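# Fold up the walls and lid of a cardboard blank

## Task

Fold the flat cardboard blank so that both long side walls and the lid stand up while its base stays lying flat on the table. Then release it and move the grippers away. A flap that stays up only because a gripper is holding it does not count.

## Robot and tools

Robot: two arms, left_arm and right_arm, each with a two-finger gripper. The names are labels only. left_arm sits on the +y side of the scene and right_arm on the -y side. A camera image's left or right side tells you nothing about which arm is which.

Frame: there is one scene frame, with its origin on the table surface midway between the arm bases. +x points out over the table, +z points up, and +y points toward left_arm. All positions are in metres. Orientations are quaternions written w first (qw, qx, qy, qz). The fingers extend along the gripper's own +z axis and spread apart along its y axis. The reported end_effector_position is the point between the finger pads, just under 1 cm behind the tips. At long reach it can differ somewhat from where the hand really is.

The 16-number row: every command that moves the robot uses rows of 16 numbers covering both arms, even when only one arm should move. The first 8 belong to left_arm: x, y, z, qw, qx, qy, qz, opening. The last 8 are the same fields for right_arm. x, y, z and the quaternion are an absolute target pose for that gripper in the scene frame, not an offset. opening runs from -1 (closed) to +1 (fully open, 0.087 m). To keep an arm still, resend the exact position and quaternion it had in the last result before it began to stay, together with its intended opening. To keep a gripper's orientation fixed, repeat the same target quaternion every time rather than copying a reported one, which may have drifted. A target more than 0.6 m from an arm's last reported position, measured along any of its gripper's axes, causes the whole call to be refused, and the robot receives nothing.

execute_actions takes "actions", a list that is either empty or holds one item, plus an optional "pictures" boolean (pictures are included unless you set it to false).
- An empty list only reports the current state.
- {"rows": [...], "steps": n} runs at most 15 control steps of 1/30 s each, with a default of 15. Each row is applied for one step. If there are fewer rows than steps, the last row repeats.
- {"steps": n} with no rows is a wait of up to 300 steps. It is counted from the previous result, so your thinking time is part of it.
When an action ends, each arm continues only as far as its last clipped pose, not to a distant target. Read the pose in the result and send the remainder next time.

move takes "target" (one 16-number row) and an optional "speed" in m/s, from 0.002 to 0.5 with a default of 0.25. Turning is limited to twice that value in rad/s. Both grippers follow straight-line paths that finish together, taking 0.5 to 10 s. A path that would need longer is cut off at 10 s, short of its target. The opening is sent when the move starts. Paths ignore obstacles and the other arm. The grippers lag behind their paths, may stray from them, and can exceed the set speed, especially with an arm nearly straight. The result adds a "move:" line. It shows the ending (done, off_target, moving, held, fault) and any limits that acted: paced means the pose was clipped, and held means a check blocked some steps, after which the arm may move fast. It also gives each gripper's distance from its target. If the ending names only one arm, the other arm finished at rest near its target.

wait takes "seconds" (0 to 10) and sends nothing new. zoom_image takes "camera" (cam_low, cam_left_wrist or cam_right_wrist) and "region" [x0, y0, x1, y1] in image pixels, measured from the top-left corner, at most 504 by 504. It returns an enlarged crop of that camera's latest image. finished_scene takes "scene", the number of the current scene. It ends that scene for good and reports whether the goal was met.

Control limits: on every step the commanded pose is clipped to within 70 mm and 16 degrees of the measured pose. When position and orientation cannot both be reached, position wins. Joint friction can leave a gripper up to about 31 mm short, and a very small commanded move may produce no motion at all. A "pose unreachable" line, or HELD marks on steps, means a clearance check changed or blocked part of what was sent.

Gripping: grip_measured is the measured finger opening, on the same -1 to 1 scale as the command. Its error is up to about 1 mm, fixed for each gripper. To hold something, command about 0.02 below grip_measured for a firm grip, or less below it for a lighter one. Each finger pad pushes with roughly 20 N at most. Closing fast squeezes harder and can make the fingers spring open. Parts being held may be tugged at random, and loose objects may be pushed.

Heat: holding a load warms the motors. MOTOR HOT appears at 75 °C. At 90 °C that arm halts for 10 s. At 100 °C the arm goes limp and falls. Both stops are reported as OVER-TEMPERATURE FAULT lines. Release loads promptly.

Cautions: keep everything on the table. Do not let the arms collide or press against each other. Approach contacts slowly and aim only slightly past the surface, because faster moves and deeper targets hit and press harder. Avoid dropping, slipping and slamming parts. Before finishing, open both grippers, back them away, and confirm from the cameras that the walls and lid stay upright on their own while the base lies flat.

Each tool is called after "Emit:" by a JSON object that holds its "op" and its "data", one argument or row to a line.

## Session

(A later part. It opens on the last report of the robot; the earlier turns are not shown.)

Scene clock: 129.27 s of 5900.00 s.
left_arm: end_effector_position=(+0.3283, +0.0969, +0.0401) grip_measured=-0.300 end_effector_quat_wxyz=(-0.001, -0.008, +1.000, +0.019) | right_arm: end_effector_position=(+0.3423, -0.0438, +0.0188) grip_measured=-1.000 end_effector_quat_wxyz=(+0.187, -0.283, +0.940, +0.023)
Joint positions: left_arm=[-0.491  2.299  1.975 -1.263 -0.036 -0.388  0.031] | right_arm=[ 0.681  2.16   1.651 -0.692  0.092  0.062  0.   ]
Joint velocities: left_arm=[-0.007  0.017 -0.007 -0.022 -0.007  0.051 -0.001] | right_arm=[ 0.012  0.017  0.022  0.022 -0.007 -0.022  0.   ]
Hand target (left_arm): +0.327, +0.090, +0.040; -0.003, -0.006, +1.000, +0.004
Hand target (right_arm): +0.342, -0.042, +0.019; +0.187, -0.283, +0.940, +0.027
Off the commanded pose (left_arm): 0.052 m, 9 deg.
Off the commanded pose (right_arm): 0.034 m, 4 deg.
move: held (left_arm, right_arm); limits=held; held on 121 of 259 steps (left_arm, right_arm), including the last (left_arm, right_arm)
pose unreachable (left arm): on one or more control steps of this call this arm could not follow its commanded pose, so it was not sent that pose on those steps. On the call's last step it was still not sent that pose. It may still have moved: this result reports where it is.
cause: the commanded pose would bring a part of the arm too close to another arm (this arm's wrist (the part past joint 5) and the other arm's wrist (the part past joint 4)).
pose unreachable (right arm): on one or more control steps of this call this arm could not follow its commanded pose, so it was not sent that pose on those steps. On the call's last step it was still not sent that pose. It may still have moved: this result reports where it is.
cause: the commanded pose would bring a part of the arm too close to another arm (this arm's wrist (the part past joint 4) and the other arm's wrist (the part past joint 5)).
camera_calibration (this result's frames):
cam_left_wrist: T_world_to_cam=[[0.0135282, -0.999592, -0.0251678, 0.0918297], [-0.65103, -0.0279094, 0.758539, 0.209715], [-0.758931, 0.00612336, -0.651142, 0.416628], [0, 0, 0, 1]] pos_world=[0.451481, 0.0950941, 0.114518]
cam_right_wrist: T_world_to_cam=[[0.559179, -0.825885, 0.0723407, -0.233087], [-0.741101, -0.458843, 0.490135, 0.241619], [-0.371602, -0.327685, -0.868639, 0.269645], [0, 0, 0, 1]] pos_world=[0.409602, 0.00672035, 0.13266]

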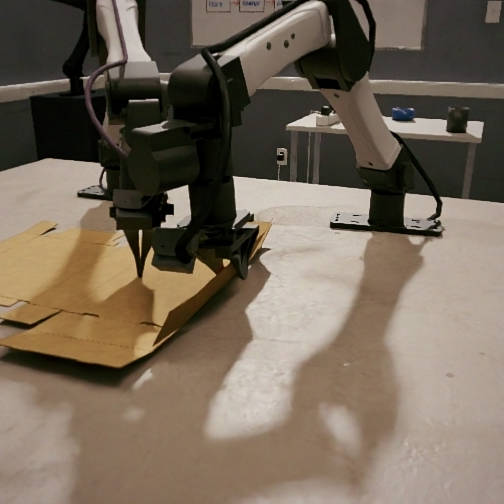

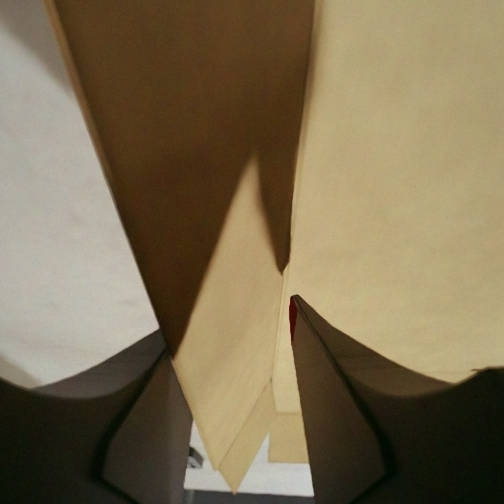

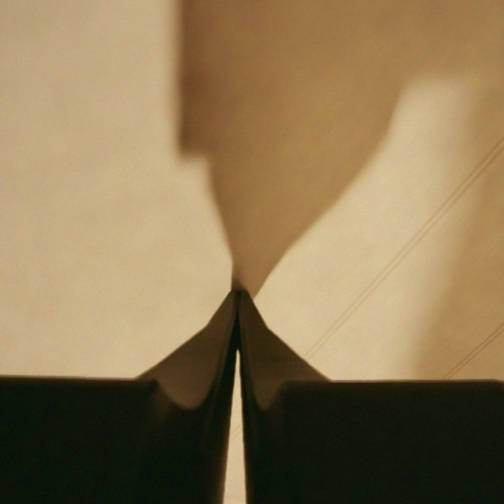

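Emit:
{"op": "move", "data": {
  "target": [0.33,0.095,0.03,0,0,0.96,-0.28,-0.3,0.33,-0.045,-0.005,0.262,-0.604,0.72,0.22,-1],
  "speed": 0.05
}}

Emit:
{"op": "move", "data": {
  "target": [0.33,0.03,0.04,0,0,0.96,-0.28,-0.3,0.33,-0.045,-0.015,0.262,-0.604,0.72,0.22,-1],
  "speed": 0.03
}}

Scene clock: 143.67 s of 5900.00 s.
left_arm: end_effector_position=(+0.3299, +0.1044, +0.0270) grip_measured=-0.300 end_effector_quat_wxyz=(-0.011, -0.008, +0.967, -0.256) | right_arm: end_effector_position=(+0.3407, -0.0424, +0.0190) grip_measured=-1.000 end_effector_quat_wxyz=(+0.283, -0.600, +0.718, +0.209)
Joint positions: left_arm=[-0.264  2.213  1.681 -0.977  0.514 -0.176  0.031] | right_arm=[ 0.525  2.013  1.321 -0.344 -0.506 -0.744  0.   ]
Joint velocities: left_arm=[-0.007 -0.012 -0.007  0.037  0.022 -0.051 -0.   ] | right_arm=[-0.007 -0.002  0.002  0.037 -0.022 -0.051  0.   ]
Hand target (left_arm): +0.331, +0.095, +0.031; +0.000, +0.001, +0.961, -0.278
Hand target (right_arm): +0.329, -0.045, -0.004; +0.261, -0.605, +0.720, +0.220
Off the commanded pose (left_arm): 0.010 m, 3 deg.
Off the commanded pose (right_arm): 0.026 m, 3 deg.
After step 90, 2.17 s passed at rest.
move: off_target (left_arm, right_arm); limits=held; held on 1 of 277 steps (right_arm)
pose unreachable (right arm): on one or more control steps of this call this arm could not follow its commanded pose, so it was not sent that pose on those steps. It may still have moved: this result reports where it is.
cause: the commanded pose would bring a part of the arm too close to another arm (this arm's wrist (the part past joint 4) and the other arm's wrist (the part past joint 4)).
camera_calibration (this result's frames):
cam_left_wrist: T_world_to_cam=[[0.0181064, -0.862173, 0.50629, 0.0688644], [-0.638846, 0.37955, 0.669192, 0.176718], [-0.769122, -0.335558, -0.543924, 0.445392], [0, 0, 0, 1]] pos_world=[0.454209, 0.141755, 0.0891358]
cam_right_wrist: T_world_to_cam=[[0.983313, -0.173134, 0.0558565, -0.347494], [-0.180202, -0.969088, 0.168509, 0.034335], [0.0249553, -0.175762, -0.984116, 0.143286], [0, 0, 0, 1]] pos_world=[0.344307, -0.00170512, 0.154635]

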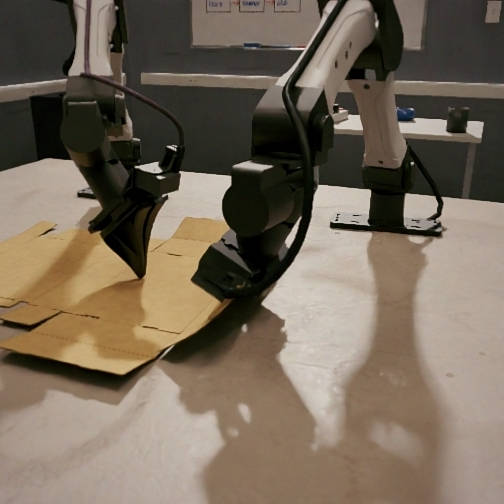

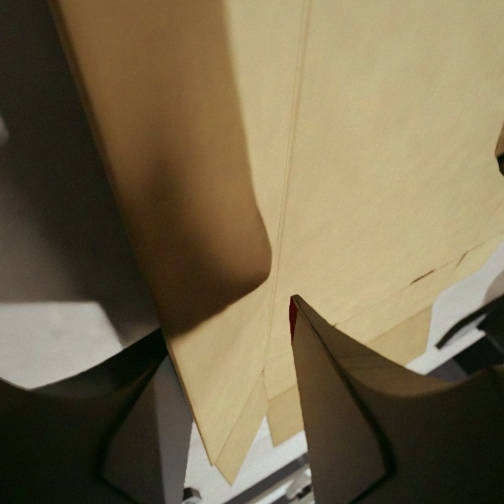

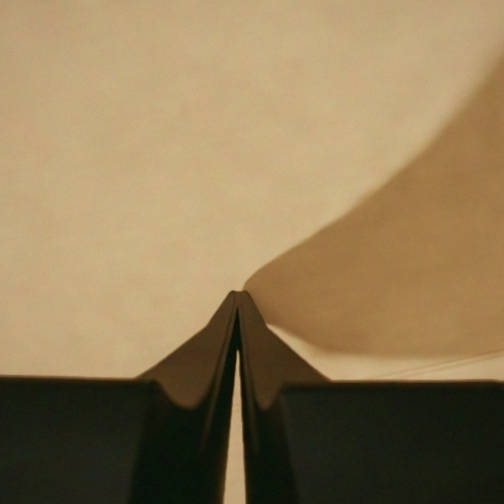

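Scene clock: 146.40 s of 5900.00 s.
left_arm: end_effector_position=(+0.3237, +0.0743, +0.0262) grip_measured=-0.299 end_effector_quat_wxyz=(-0.015, -0.016, +0.974, -0.225) | right_arm: end_effector_position=(+0.3407, -0.0425, +0.0181) grip_measured=-1.000 end_effector_quat_wxyz=(+0.286, -0.599, +0.716, +0.215)
Joint positions: left_arm=[-0.357  2.208  1.688 -0.959  0.447 -0.291  0.031] | right_arm=[ 0.519  2.013  1.311 -0.328 -0.521 -0.744  0.   ]
Joint velocities: left_arm=[-0.012 -0.007  0.007  0.007 -0.051 -0.007  0.001] | right_arm=[ 0.007 -0.017 -0.007  0.022  0.066 -0.051  0.   ]
Hand target (left_arm): +0.325, +0.033, +0.042; -0.005, +0.003, +0.960, -0.280
Hand target (right_arm): +0.329, -0.046, -0.013; +0.261, -0.604, +0.720, +0.220
Off the commanded pose (left_arm): 0.047 m, 7 deg.
Off the commanded pose (right_arm): 0.035 m, 3 deg.
move: off_target (left_arm, right_arm)
camera_calibration (this result's frames):
cam_left_wrist: T_world_to_cam=[[0.0352714, -0.892035, 0.450589, 0.0415353], [-0.635762, 0.327844, 0.698803, 0.186804], [-0.771079, -0.311115, -0.555558, 0.429216], [0, 0, 0, 1]] pos_world=[0.448257, 0.109344, 0.0891995]
cam_right_wrist: T_world_to_cam=[[0.983747, -0.171836, 0.0521067, -0.347506], [-0.177949, -0.971767, 0.15493, 0.0338095], [0.024013, -0.161684, -0.98655, 0.143284], [0, 0, 0, 1]] pos_world=[0.344433, -0.00369219, 0.154226]

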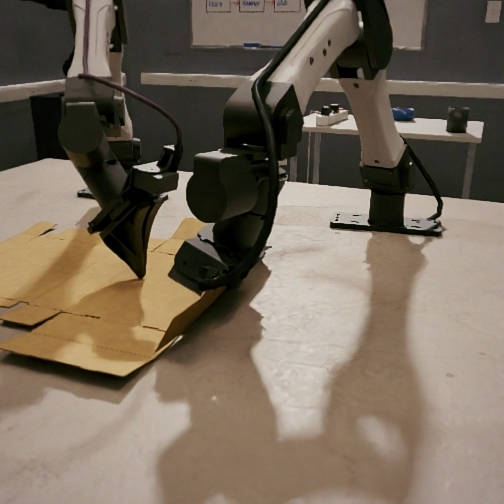

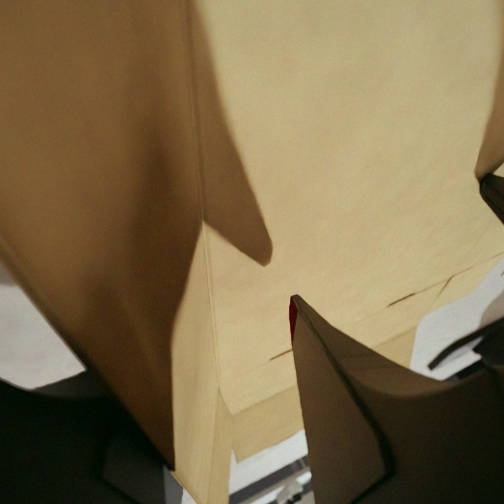

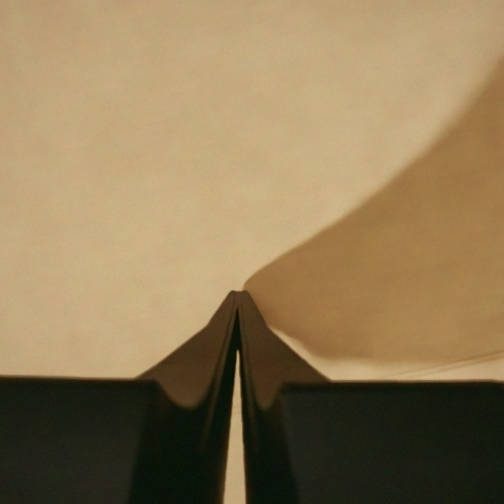

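Emit:
{"op": "move", "data": {
  "target": [0.33,0.075,0.065,0,0,0.99,-0.13,-0.3,0.33,-0.045,-0.015,0.262,-0.604,0.72,0.22,-1],
  "speed": 0.03
}}

Emit:
{"op": "move", "data": {
  "target": [0.33,0.02,0.055,0,0,0.99,-0.13,-0.3,0.33,-0.045,-0.015,0.262,-0.604,0.72,0.22,-1],
  "speed": 0.03
}}

Scene clock: 155.33 s of 5900.00 s.
left_arm: end_effector_position=(+0.3314, +0.0863, +0.0576) grip_measured=-0.300 end_effector_quat_wxyz=(+0.006, +0.000, +0.992, -0.123) | right_arm: end_effector_position=(+0.3462, -0.0364, +0.0242) grip_measured=-1.000 end_effector_quat_wxyz=(+0.305, -0.600, +0.706, +0.220)
Joint positions: left_arm=[-0.408  2.208  1.874 -1.154  0.233 -0.298  0.031] | right_arm=[ 0.518  2.009  1.311 -0.292 -0.539 -0.744  0.   ]
Joint velocities: left_arm=[-0.007  0.007  0.002  0.007 -0.051  0.007 -0.002] | right_arm=[ 0.002  0.017 -0.002 -0.066 -0.007 -0.007  0.   ]
Hand target (left_arm): +0.329, +0.075, +0.065; +0.000, +0.000, +0.991, -0.131
Hand target (right_arm): +0.329, -0.046, -0.013; +0.262, -0.604, +0.720, +0.220
Off the commanded pose (left_arm): 0.014 m, 1 deg.
Off the commanded pose (right_arm): 0.043 m, 5 deg.
After step 90, 2.43 s passed at rest.
move: off_target (left_arm, right_arm)
camera_calibration (this result's frames):
cam_left_wrist: T_world_to_cam=[[-0.00458751, -0.966407, 0.256974, 0.0685542], [-0.66058, 0.195854, 0.724759, 0.183974], [-0.750742, -0.166427, -0.639288, 0.441922], [0, 0, 0, 1]] pos_world=[0.453614, 0.103767, 0.131562]
cam_right_wrist: T_world_to_cam=[[0.983541, -0.165052, 0.0735215, -0.352355], [-0.172932, -0.977803, 0.1183, 0.0386237], [0.0523638, -0.129068, -0.990252, 0.141701], [0, 0, 0, 1]] pos_world=[0.345814, -0.00210141, 0.161657]

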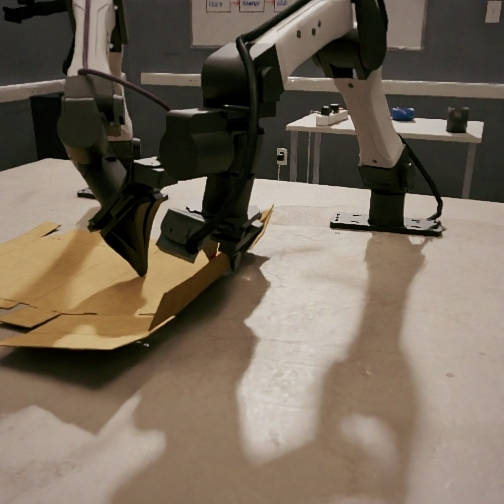

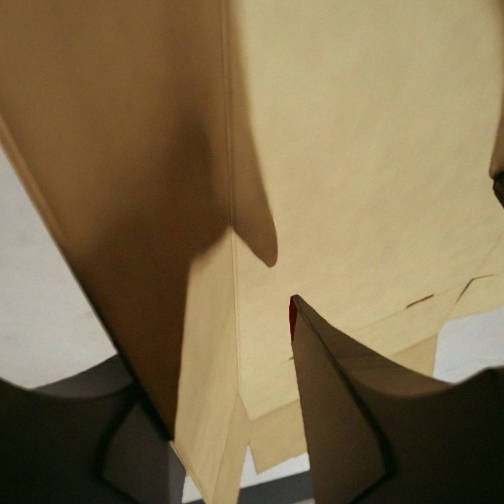

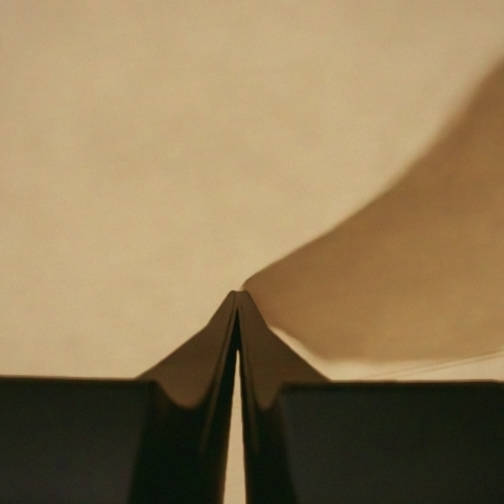

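Scene clock: 157.77 s of 5900.00 s.
left_arm: end_effector_position=(+0.3286, +0.0694, +0.0491) grip_measured=-0.299 end_effector_quat_wxyz=(-0.003, -0.010, +0.998, -0.063) | right_arm: end_effector_position=(+0.3477, -0.0420, +0.0227) grip_measured=-1.000 end_effector_quat_wxyz=(+0.301, -0.600, +0.712, +0.205)
Joint positions: left_arm=[-0.487  2.278  1.969 -1.221  0.12  -0.39   0.031] | right_arm=[ 0.518  2.005  1.308 -0.3   -0.507 -0.748  0.   ]
Joint velocities: left_arm=[-0.007 -0.022  0.017  0.022  0.066  0.051 -0.001] | right_arm=[-0.002 -0.002 -0.007  0.037 -0.037 -0.051  0.   ]
Hand target (left_arm): +0.326, +0.023, +0.058; -0.003, +0.002, +0.992, -0.129
Hand target (right_arm): +0.329, -0.046, -0.013; +0.262, -0.603, +0.720, +0.220
Off the commanded pose (left_arm): 0.050 m, 8 deg.
Off the commanded pose (right_arm): 0.042 m, 5 deg.
move: off_target (left_arm, right_arm)
camera_calibration (this result's frames):
cam_left_wrist: T_world_to_cam=[[0.0175428, -0.990047, 0.139638, 0.054556], [-0.64804, 0.0950952, 0.755646, 0.192897], [-0.761404, -0.103747, -0.639922, 0.430722], [0, 0, 0, 1]] pos_world=[0.452002, 0.0803557, 0.122249]
cam_right_wrist: T_world_to_cam=[[0.980147, -0.178112, 0.0871055, -0.354349], [-0.189296, -0.97132, 0.143891, 0.0389738], [0.0589786, -0.157523, -0.985753, 0.135742], [0, 0, 0, 1]] pos_world=[0.346686, -0.00387536, 0.159065]

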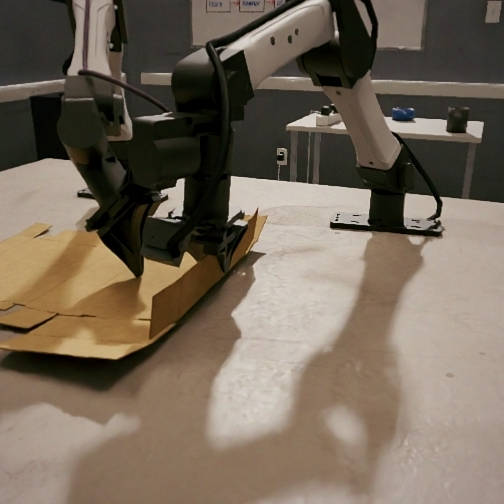

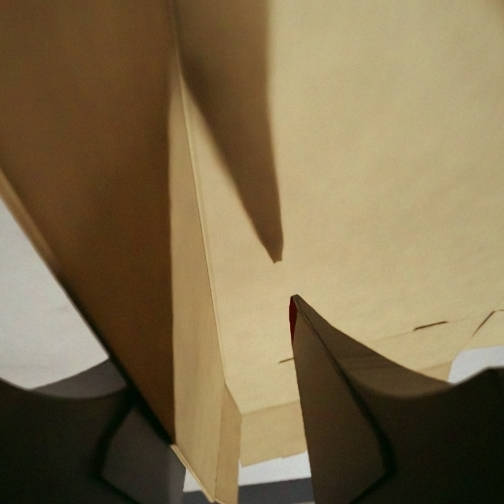

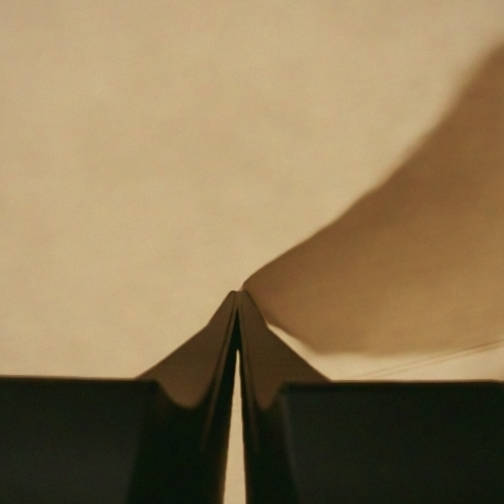

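Emit:
{"op": "move", "data": {
  "target": [0.33,0.085,0.035,0,0,1,0,-0.3,0.33,-0.045,-0.015,0.262,-0.604,0.72,0.22,-1],
  "speed": 0.04
}}

Emit:
{"op": "move", "data": {
  "target": [0.33,0.085,0.03,0,0,1,0,-1,0.3,-0.2,0.15,0.262,-0.604,0.72,0.22,-1],
  "speed": 0.15
}}

Emit:
{"op": "move", "data": {
  "target": [0.33,0.068,0.02,0,0,0.955,0.3,-1,0.3,-0.2,0.15,0.262,-0.604,0.72,0.22,-1],
  "speed": 0.08
}}

Scene clock: 167.57 s of 5900.00 s.
left_arm: end_effector_position=(+0.3293, +0.0929, +0.0367) grip_measured=-0.299 end_effector_quat_wxyz=(-0.005, -0.012, +1.000, -0.000) | right_arm: end_effector_position=(+0.3484, -0.0416, +0.0219) grip_measured=-1.000 end_effector_quat_wxyz=(+0.303, -0.600, +0.711, +0.206)
Joint positions: left_arm=[-0.482  2.305  1.97  -1.246  0.004 -0.387  0.031] | right_arm=[ 0.517  2.008  1.308 -0.295 -0.51  -0.748  0.   ]
Joint velocities: left_arm=[-0.007 -0.012 -0.007 -0.007 -0.095  0.007 -0.001] | right_arm=[-0.002 -0.002  0.007 -0.066  0.007  0.007  0.   ]
Hand target (left_arm): +0.330, +0.085, +0.035; -0.000, -0.000, +1.000, -0.000
Hand target (right_arm): +0.329, -0.046, -0.013; +0.262, -0.604, +0.720, +0.220
Off the commanded pose (left_arm): 0.008 m, 2 deg.
Off the commanded pose (right_arm): 0.041 m, 5 deg.
After step 90, 4.97 s passed at rest.
move: off_target (right_arm)
camera_calibration (this result's frames):
cam_left_wrist: T_world_to_cam=[[0.0216126, -0.999672, 0.0137525, 0.0836671], [-0.644101, -0.0034021, 0.764933, 0.207985], [-0.764635, -0.0253902, -0.643963, 0.419751], [0, 0, 0, 1]] pos_world=[0.453111, 0.0950048, 0.110059]
cam_right_wrist: T_world_to_cam=[[0.980245, -0.177409, 0.0874391, -0.354879], [-0.188476, -0.971903, 0.140999, 0.0394306], [0.0599679, -0.154694, -0.986141, 0.134747], [0, 0, 0, 1]] pos_world=[0.347219, -0.00379122, 0.15835]

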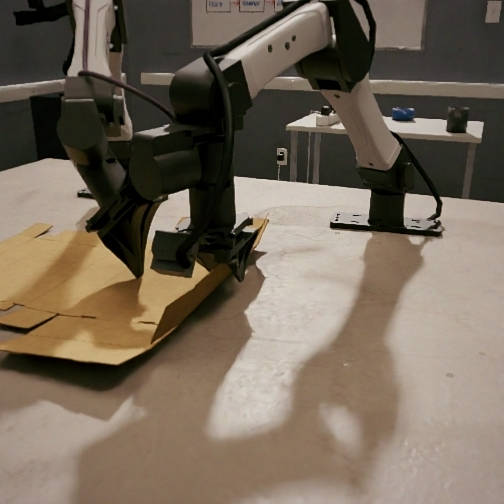

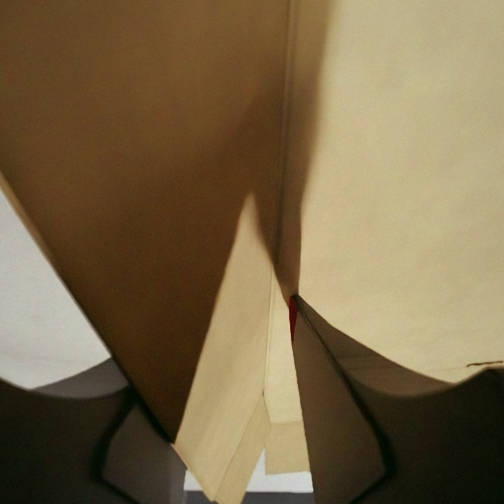

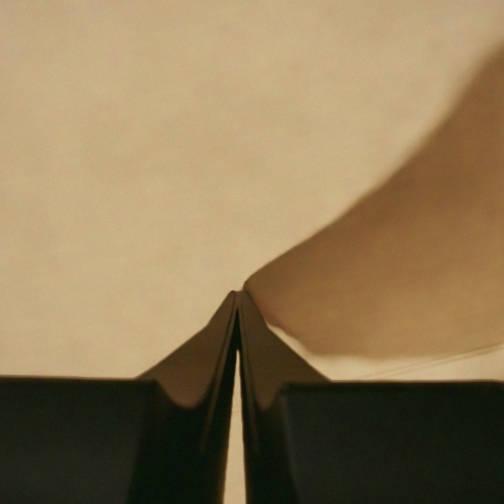

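Scene clock: 169.63 s of 5900.00 s.
left_arm: end_effector_position=(+0.3293, +0.0885, +0.0367) grip_measured=-0.995 end_effector_quat_wxyz=(-0.005, -0.010, +1.000, -0.007) | right_arm: end_effector_position=(+0.2917, -0.1974, +0.1360) grip_measured=-1.000 end_effector_quat_wxyz=(+0.248, -0.600, +0.727, +0.225)
Joint positions: left_arm=[-0.487  2.305  1.97  -1.24   0.017 -0.388  0.   ] | right_arm=[ 0.15   1.671  1.41  -1.092 -0.652 -1.175  0.   ]
Joint velocities: left_arm=[-0.007 -0.002 -0.007  0.022  0.007 -0.007 -0.001] | right_arm=[-0.002 -0.017 -0.012 -0.007  0.007 -0.051  0.   ]
Hand target (left_arm): +0.330, +0.085, +0.030; -0.000, -0.000, +1.000, -0.000
Hand target (right_arm): +0.296, -0.198, +0.149; +0.263, -0.603, +0.720, +0.218
Off the commanded pose (left_arm): 0.008 m, 2 deg.
Off the commanded pose (right_arm): 0.016 m, 2 deg.
move: off_target (right_arm)
camera_calibration (this result's frames):
cam_left_wrist: T_world_to_cam=[[0.0186144, -0.999439, 0.0278367, 0.0797025], [-0.645278, 0.00925801, 0.763892, 0.207294], [-0.763721, -0.0321818, -0.644743, 0.419928], [0, 0, 0, 1]] pos_world=[0.452987, 0.0912527, 0.110176]
cam_right_wrist: T_world_to_cam=[[0.9871, -0.159519, -0.0136913, -0.321699], [-0.153441, -0.966963, 0.203565, -0.156572], [-0.0457116, -0.198839, -0.978966, 0.247788], [0, 0, 0, 1]] pos_world=[0.304852, -0.153447, 0.270044]

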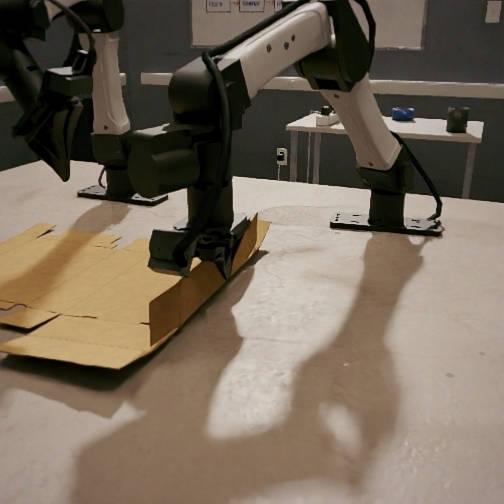

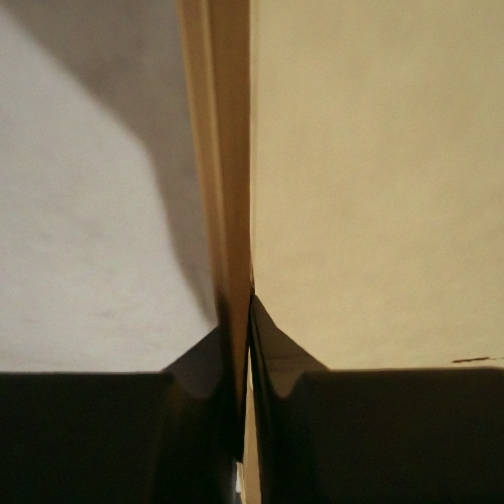

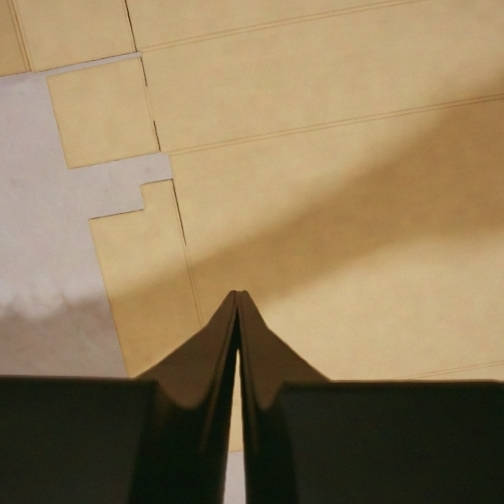

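Scene clock: 173.80 s of 5900.00 s.
left_arm: end_effector_position=(+0.3279, +0.0715, +0.0232) grip_measured=-0.994 end_effector_quat_wxyz=(+0.038, +0.011, +0.967, +0.253) | right_arm: end_effector_position=(+0.2946, -0.1983, +0.1435) grip_measured=-1.000 end_effector_quat_wxyz=(+0.253, -0.604, +0.722, +0.222)
Joint positions: left_arm=[-0.71   2.609  2.38  -1.575 -0.467 -0.623  0.   ] | right_arm=[ 0.146  1.671  1.437 -1.112 -0.655 -1.188  0.   ]
Joint velocities: left_arm=[-0.017  0.002  0.002 -0.037 -0.095  0.007  0.   ] | right_arm=[-0.007  0.002  0.002  0.007  0.007  0.022  0.   ]
Hand target (left_arm): +0.329, +0.068, +0.019; +0.047, +0.012, +0.963, +0.265
Hand target (right_arm): +0.300, -0.200, +0.150; +0.262, -0.604, +0.720, +0.220
Off the commanded pose (left_arm): 0.005 m, 7 deg.
Off the commanded pose (right_arm): 0.009 m, 1 deg.
joint sent to its limit (left arm) — the command would take joint 4 (wrist pitch) past its lower limit, so that joint was sent only as far as its limit.
move: off_target (left_arm)
camera_calibration (this result's frames):
cam_left_wrist: T_world_to_cam=[[-0.0062543, -0.877965, -0.478684, 0.0743374], [-0.709952, -0.333215, 0.620433, 0.265844], [-0.704223, 0.343723, -0.621229, 0.362675], [0, 0, 0, 1]] pos_world=[0.444605, 0.0291893, 0.0959496]
cam_right_wrist: T_world_to_cam=[[0.988157, -0.15344, 0.00112049, -0.325772], [-0.150614, -0.96851, 0.198251, -0.158911], [-0.0293344, -0.196072, -0.980151, 0.250923], [0, 0, 0, 1]] pos_world=[0.30534, -0.154694, 0.277811]

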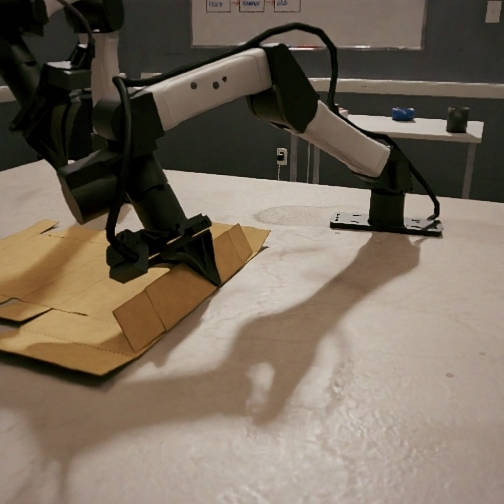

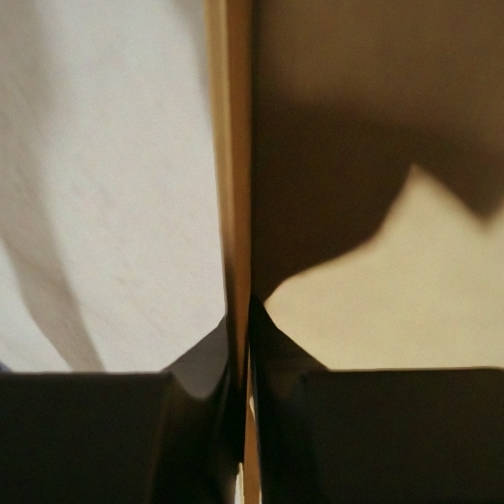

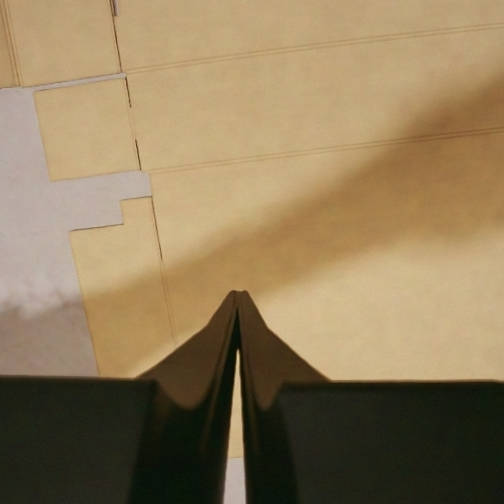

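Release and see springback.

Emit:
{"op": "move", "data": {
  "target": [0.33,0.075,0.03,0,0,0.99,0.13,0.3,0.3,-0.25,0.15,0.262,-0.604,0.72,0.22,-1],
  "speed": 0.1
}}

Emit:
{"op": "move", "data": {
  "target": [0.3,0.1,0.14,0,0,1,0,-1,0.3,-0.25,0.15,0.262,-0.604,0.72,0.22,-1],
  "speed": 0.1
}}

Scene clock: 191.07 s of 5900.00 s.
left_arm: end_effector_position=(+0.3295, +0.0777, +0.0299) grip_measured=+0.300 end_effector_quat_wxyz=(-0.002, +0.001, +0.989, +0.147) | right_arm: end_effector_position=(+0.2944, -0.2477, +0.1468) grip_measured=-1.000 end_effector_quat_wxyz=(+0.258, -0.604, +0.722, +0.219)
Joint positions: left_arm=[-0.616  2.51   2.276 -1.484 -0.256 -0.514  0.057] | right_arm=[-0.012  1.684  1.47  -1.241 -0.681 -1.382  0.   ]
Joint velocities: left_arm=[-0.012  0.002 -0.012 -0.022  0.037  0.022  0.   ] | right_arm=[ 0.007  0.002  0.002 -0.051  0.007 -0.066  0.   ]
Hand target (left_arm): +0.330, +0.075, +0.030; +0.000, +0.000, +0.991, +0.131
Hand target (right_arm): +0.299, -0.250, +0.150; +0.262, -0.604, +0.720, +0.219
Off the commanded pose (left_arm): 0.003 m, 2 deg.
Off the commanded pose (right_arm): 0.007 m, 1 deg.
After step 90, 12.53 s passed at rest.
move: done
camera_calibration (this result's frames):
cam_left_wrist: T_world_to_cam=[[-0.00469214, -0.960758, -0.277349, 0.0829506], [-0.648742, -0.208141, 0.731991, 0.231721], [-0.760994, 0.183363, -0.622308, 0.397064], [0, 0, 0, 1]] pos_world=[0.45288, 0.0551193, 0.100485]
cam_right_wrist: T_world_to_cam=[[0.987568, -0.156753, 0.0117588, -0.335454], [-0.155992, -0.968045, 0.196353, -0.205461], [-0.0193958, -0.195746, -0.980463, 0.241676], [0, 0, 0, 1]] pos_world=[0.30392, -0.204172, 0.281242]

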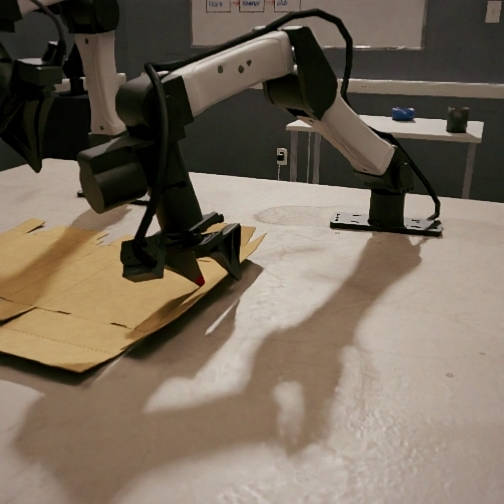

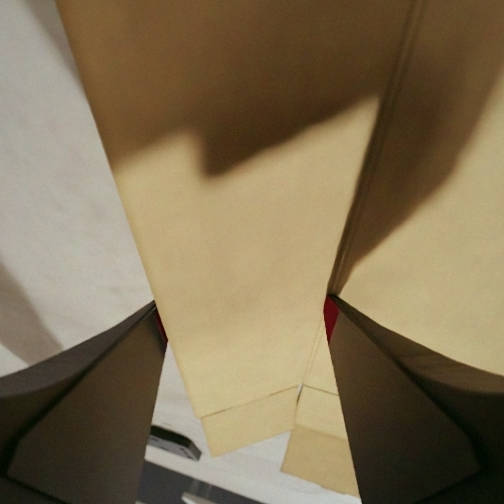

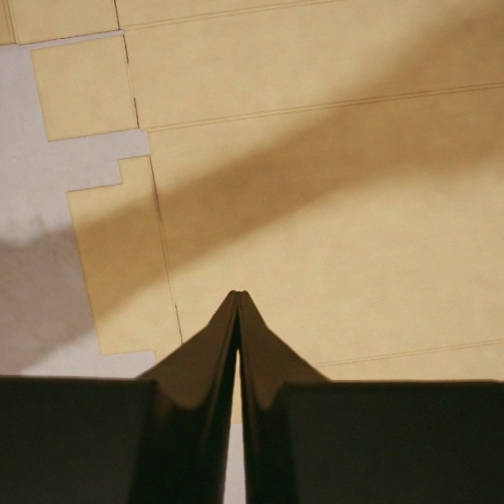

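Scene clock: 192.90 s of 5900.00 s.
left_arm: end_effector_position=(+0.3053, +0.0933, +0.1325) grip_measured=-0.997 end_effector_quat_wxyz=(+0.007, -0.005, +1.000, -0.003) | right_arm: end_effector_position=(+0.2935, -0.2475, +0.1468) grip_measured=-1.000 end_effector_quat_wxyz=(+0.257, -0.605, +0.721, +0.220)
Joint positions: left_arm=[-0.504  2.188  2.163 -1.53   0.001 -0.394  0.   ] | right_arm=[-0.012  1.684  1.47  -1.246 -0.682 -1.387  0.   ]
Joint velocities: left_arm=[-0.017 -0.002  0.002  0.037  0.037 -0.037 -0.   ] | right_arm=[ 0.002 -0.027  0.002 -0.022 -0.022 -0.051  0.   ]
Hand target (left_arm): +0.298, +0.101, +0.139; +0.001, +0.001, +1.000, +0.001
Hand target (right_arm): +0.300, -0.250, +0.150; +0.262, -0.604, +0.720, +0.219
Off the commanded pose (left_arm): 0.011 m, 1 deg.
Off the commanded pose (right_arm): 0.008 m, 1 deg.
move: off_target (left_arm)
camera_calibration (this result's frames):
cam_left_wrist: T_world_to_cam=[[0.00707603, -0.999759, 0.0207583, 0.0868052], [-0.663146, 0.0108459, 0.748411, 0.125929], [-0.748456, -0.0190615, -0.66291, 0.460109], [0, 0, 0, 1]] pos_world=[0.427267, 0.0941889, 0.208962]
cam_right_wrist: T_world_to_cam=[[0.988242, -0.152563, 0.0100943, -0.333401], [-0.151568, -0.96884, 0.195901, -0.206861], [-0.0201074, -0.195127, -0.980572, 0.242066], [0, 0, 0, 1]] pos_world=[0.302994, -0.204046, 0.281253]

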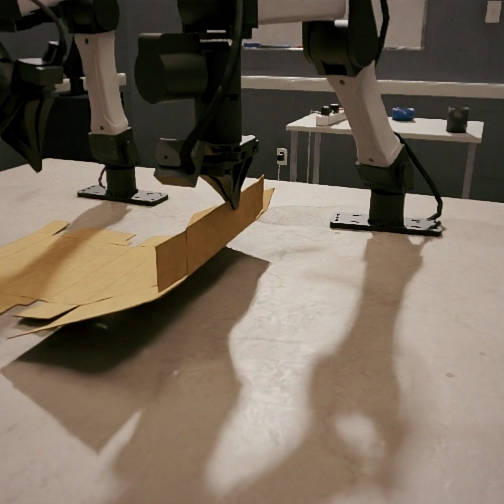

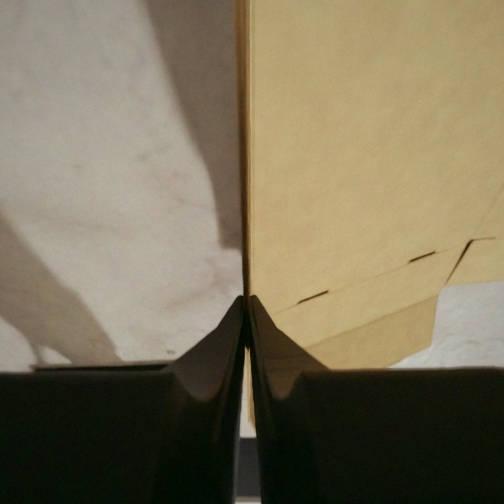

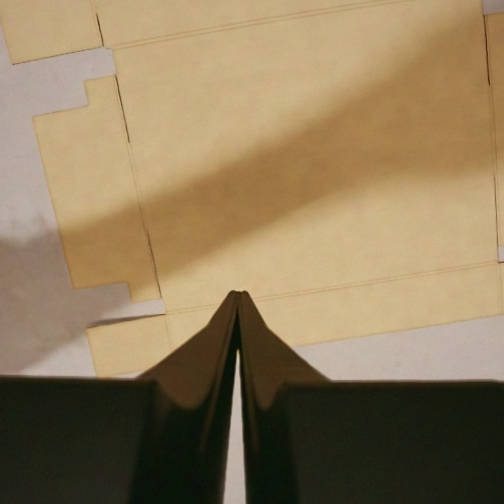

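Emit:
{"op": "move", "data": {
  "target": [0.31,0.33,0.07,0,0,1,0,-1,0.3,-0.25,0.2,0.262,-0.604,0.72,0.22,-1],
  "speed": 0.1
}}

Emit:
{"op": "move", "data": {
  "target": [0.31,0.33,0.04,0,0,1,0,-1,0.3,-0.25,0.2,0.262,-0.604,0.72,0.22,-1],
  "speed": 0.04
}}

Scene clock: 208.83 s of 5900.00 s.
left_arm: end_effector_position=(+0.3127, +0.3219, +0.0825) grip_measured=-0.997 end_effector_quat_wxyz=(+0.009, -0.006, +1.000, -0.006) | right_arm: end_effector_position=(+0.2953, -0.2475, +0.1977) grip_measured=-1.000 end_effector_quat_wxyz=(+0.258, -0.606, +0.720, +0.219)
Joint positions: left_arm=[ 0.06   2.084  1.801 -1.272  0.014  0.166  0.   ] | right_arm=[-0.012  1.713  1.706 -1.449 -0.683 -1.388  0.   ]
Joint velocities: left_arm=[-0.017 -0.017 -0.002 -0.051 -0.066  0.051 -0.001] | right_arm=[-0.012  0.002  0.002  0.037  0.007  0.037  0.   ]
Hand target (left_arm): +0.314, +0.329, +0.070; +0.003, -0.000, +1.000, +0.004
Hand target (right_arm): +0.300, -0.250, +0.200; +0.262, -0.604, +0.720, +0.220
Off the commanded pose (left_arm): 0.015 m, 1 deg.
Off the commanded pose (right_arm): 0.006 m, 0 deg.
After step 90, 10.13 s passed at rest.
move: off_target (left_arm)
camera_calibration (this result's frames):
cam_left_wrist: T_world_to_cam=[[0.00991433, -0.999634, 0.0251881, 0.315077], [-0.666015, 0.0121877, 0.745839, 0.166455], [-0.745873, -0.0241702, -0.66565, 0.437914], [0, 0, 0, 1]] pos_world=[0.434366, 0.323517, 0.159412]
cam_right_wrist: T_world_to_cam=[[0.988244, -0.152232, 0.0140762, -0.336365], [-0.152036, -0.968935, 0.195066, -0.216286], [-0.0160565, -0.194913, -0.980689, 0.290933], [0, 0, 0, 1]] pos_world=[0.304199, -0.204066, 0.332239]

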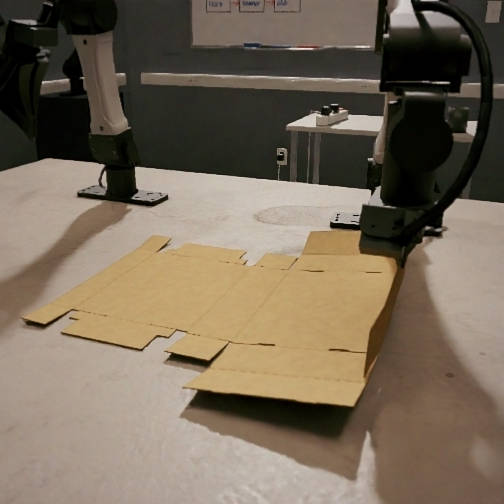

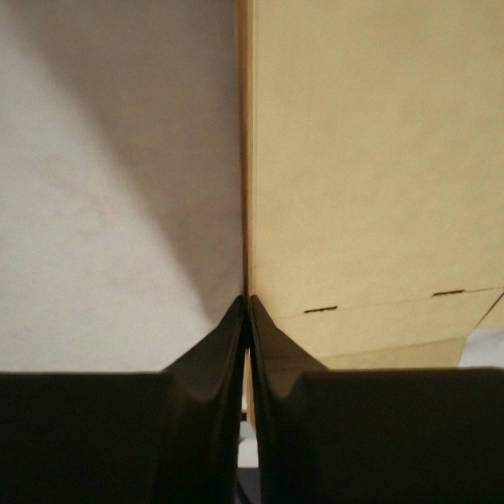

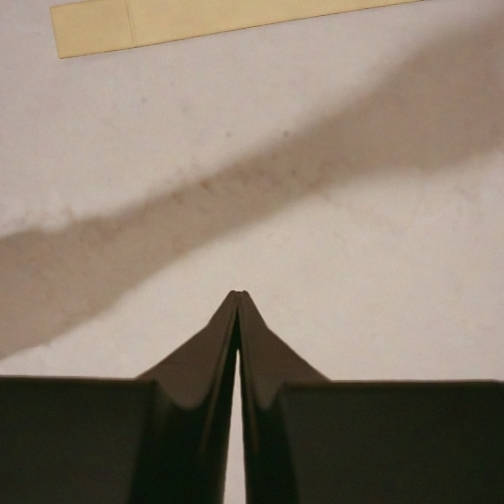

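Scene clock: 210.17 s of 5900.00 s.
left_arm: end_effector_position=(+0.3121, +0.3223, +0.0600) grip_measured=-0.997 end_effector_quat_wxyz=(+0.009, -0.004, +1.000, -0.007) | right_arm: end_effector_position=(+0.2949, -0.2475, +0.1977) grip_measured=-1.000 end_effector_quat_wxyz=(+0.258, -0.605, +0.720, +0.219)
Joint positions: left_arm=[ 0.061  2.091  1.721 -1.186  0.016  0.172  0.   ] | right_arm=[-0.012  1.713  1.706 -1.451 -0.683 -1.388  0.   ]
Joint velocities: left_arm=[-0.007  0.012 -0.017 -0.007  0.007 -0.037  0.001] | right_arm=[ 0.002 -0.007 -0.007  0.007 -0.037 -0.081  0.   ]
Hand target (left_arm): +0.310, +0.330, +0.041; -0.001, -0.000, +1.000, -0.000
Hand target (right_arm): +0.300, -0.250, +0.200; +0.262, -0.604, +0.720, +0.220
Off the commanded pose (left_arm): 0.022 m, 1 deg.
Off the commanded pose (right_arm): 0.006 m, 1 deg.
move: off_target (left_arm)
camera_calibration (this result's frames):
cam_left_wrist: T_world_to_cam=[[0.00608154, -0.999614, 0.027101, 0.317063], [-0.665704, 0.0161762, 0.746041, 0.181491], [-0.746191, -0.0225783, -0.665348, 0.421999], [0, 0, 0, 1]] pos_world=[0.433783, 0.323533, 0.136784]
cam_right_wrist: T_world_to_cam=[[0.988265, -0.152233, 0.0125619, -0.335715], [-0.151739, -0.968943, 0.195254, -0.216452], [-0.0175522, -0.194868, -0.980672, 0.291349], [0, 0, 0, 1]] pos_world=[0.304046, -0.204061, 0.332198]

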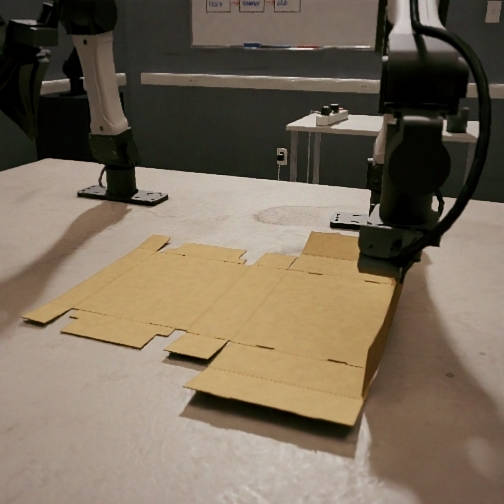

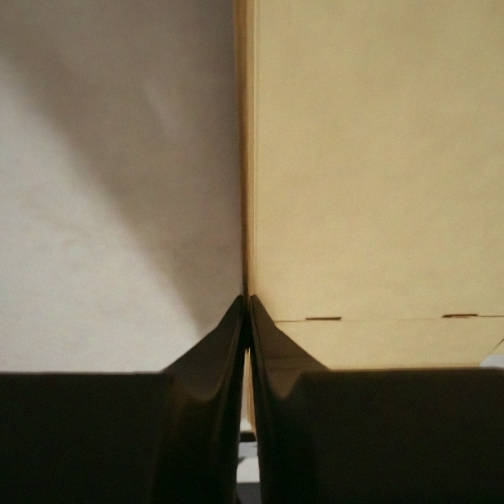

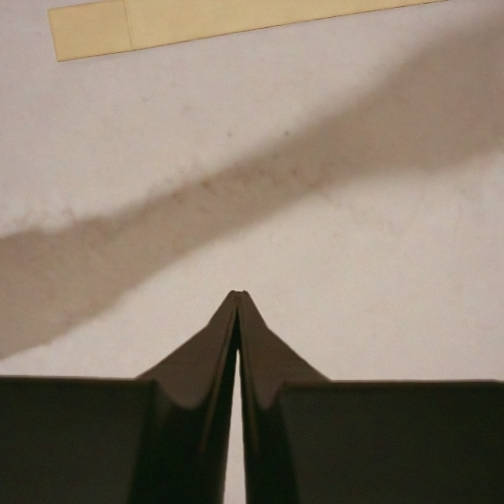

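Emit:
{"op": "move", "data": {
  "target": [0.31,0.297,0.04,0,0,0.966,0.259,-1,0.3,-0.25,0.2,0.262,-0.604,0.72,0.22,-1],
  "speed": 0.1
}}

Emit:
{"op": "move", "data": {
  "target": [0.31,0.28,0.025,0,0,0.85,0.527,-1,0.3,-0.25,0.2,0.262,-0.604,0.72,0.22,-1],
  "speed": 0.1
}}

Scene clock: 217.63 s of 5900.00 s.
left_arm: end_effector_position=(+0.3136, +0.2980, +0.0552) grip_measured=-0.996 end_effector_quat_wxyz=(+0.012, -0.001, +0.968, +0.249) | right_arm: end_effector_position=(+0.2949, -0.2475, +0.1977) grip_measured=-1.000 end_effector_quat_wxyz=(+0.258, -0.605, +0.720, +0.219)
Joint positions: left_arm=[-0.219  2.107  1.64  -1.133 -0.504 -0.108  0.   ] | right_arm=[-0.012  1.713  1.706 -1.451 -0.683 -1.388  0.   ]
Joint velocities: left_arm=[-0.022 -0.017  0.002 -0.051 -0.066 -0.022  0.   ] | right_arm=[-0.012  0.002  0.017  0.051 -0.022 -0.051  0.   ]
Hand target (left_arm): +0.310, +0.297, +0.040; -0.001, +0.000, +0.966, +0.257
Hand target (right_arm): +0.300, -0.250, +0.200; +0.262, -0.604, +0.720, +0.220
Off the commanded pose (left_arm): 0.016 m, 2 deg.
Off the commanded pose (right_arm): 0.006 m, 1 deg.
After step 90, 1.47 s passed at rest.
move: off_target (left_arm)
camera_calibration (this result's frames):
cam_left_wrist: T_world_to_cam=[[0.00426677, -0.882072, -0.471094, 0.285952], [-0.669343, -0.352521, 0.653995, 0.302558], [-0.742942, 0.312533, -0.591913, 0.314497], [0, 0, 0, 1]] pos_world=[0.434948, 0.260598, 0.122994]
cam_right_wrist: T_world_to_cam=[[0.988265, -0.152233, 0.0125619, -0.335715], [-0.151739, -0.968943, 0.195254, -0.216452], [-0.0175522, -0.194868, -0.980672, 0.291349], [0, 0, 0, 1]] pos_world=[0.304046, -0.204061, 0.332198]

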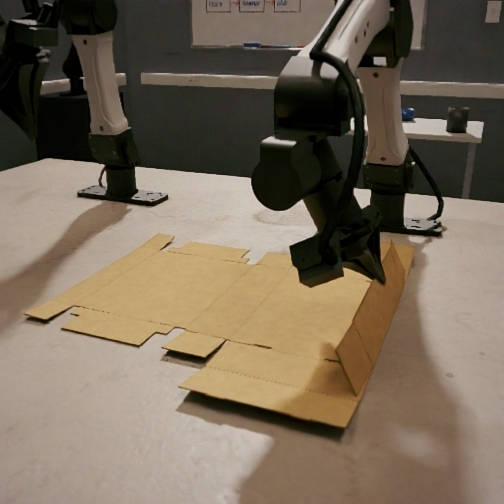

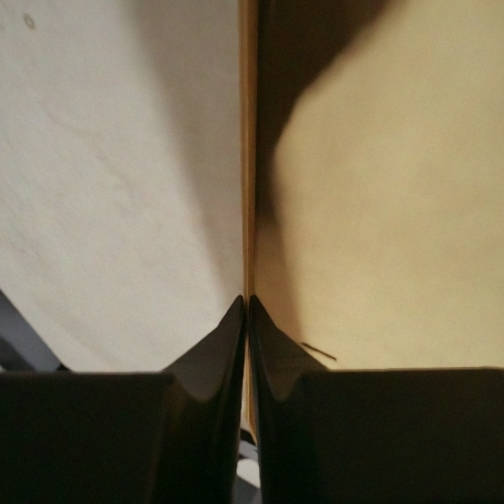

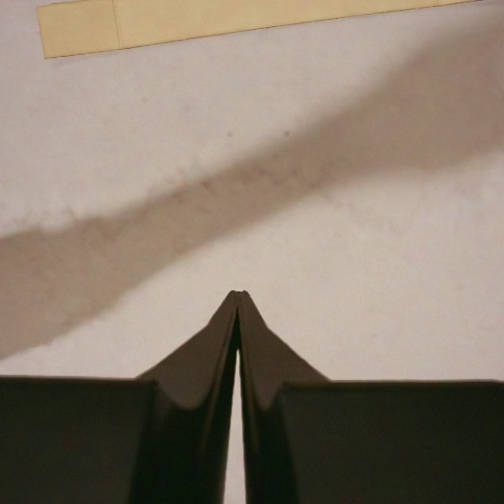

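Scene clock: 221.03 s of 5900.00 s.
left_arm: end_effector_position=(+0.3112, +0.2822, +0.0340) grip_measured=-0.997 end_effector_quat_wxyz=(+0.007, +0.002, +0.848, +0.530) | right_arm: end_effector_position=(+0.2948, -0.2475, +0.1977) grip_measured=-1.000 end_effector_quat_wxyz=(+0.258, -0.605, +0.720, +0.219)
Joint positions: left_arm=[-0.434  2.459  1.788 -1.442 -1.033 -0.622  0.   ] | right_arm=[-0.012  1.713  1.706 -1.451 -0.683 -1.388  0.   ]
Joint velocities: left_arm=[ 0.002  0.012  0.022 -0.066 -0.081  0.066 -0.001] | right_arm=[-0.017  0.012 -0.007  0.037  0.022  0.007  0.   ]
Hand target (left_arm): +0.310, +0.280, +0.024; -0.002, -0.001, +0.850, +0.526
Hand target (right_arm): +0.300, -0.250, +0.200; +0.262, -0.604, +0.720, +0.220
Off the commanded pose (left_arm): 0.009 m, 1 deg.
Off the commanded pose (right_arm): 0.006 m, 1 deg.
move: done
camera_calibration (this result's frames):
cam_left_wrist: T_world_to_cam=[[0.00126123, -0.451132, -0.892456, 0.155715], [-0.663214, -0.668318, 0.336894, 0.407161], [-0.748429, 0.591465, -0.30004, 0.218125], [0, 0, 0, 1]] pos_world=[0.43309, 0.213348, 0.0672448]
cam_right_wrist: T_world_to_cam=[[0.98827, -0.152233, 0.0121834, -0.335553], [-0.151664, -0.968946, 0.1953, -0.216493], [-0.0179262, -0.194857, -0.980668, 0.291453], [0, 0, 0, 1]] pos_world=[0.304007, -0.20406, 0.332188]

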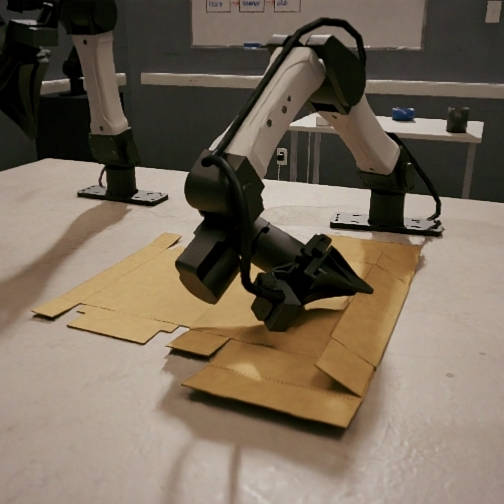

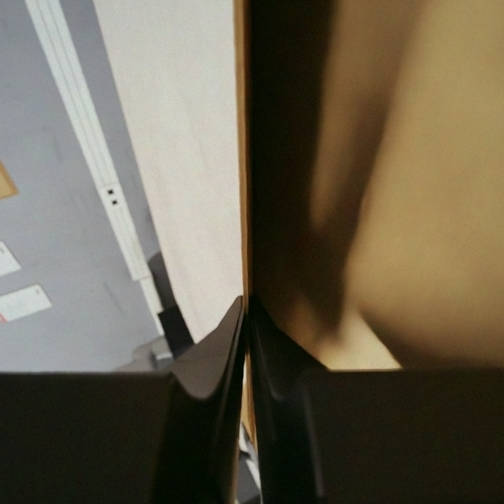

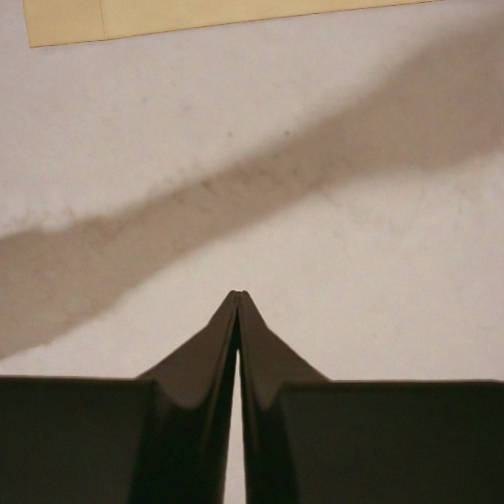

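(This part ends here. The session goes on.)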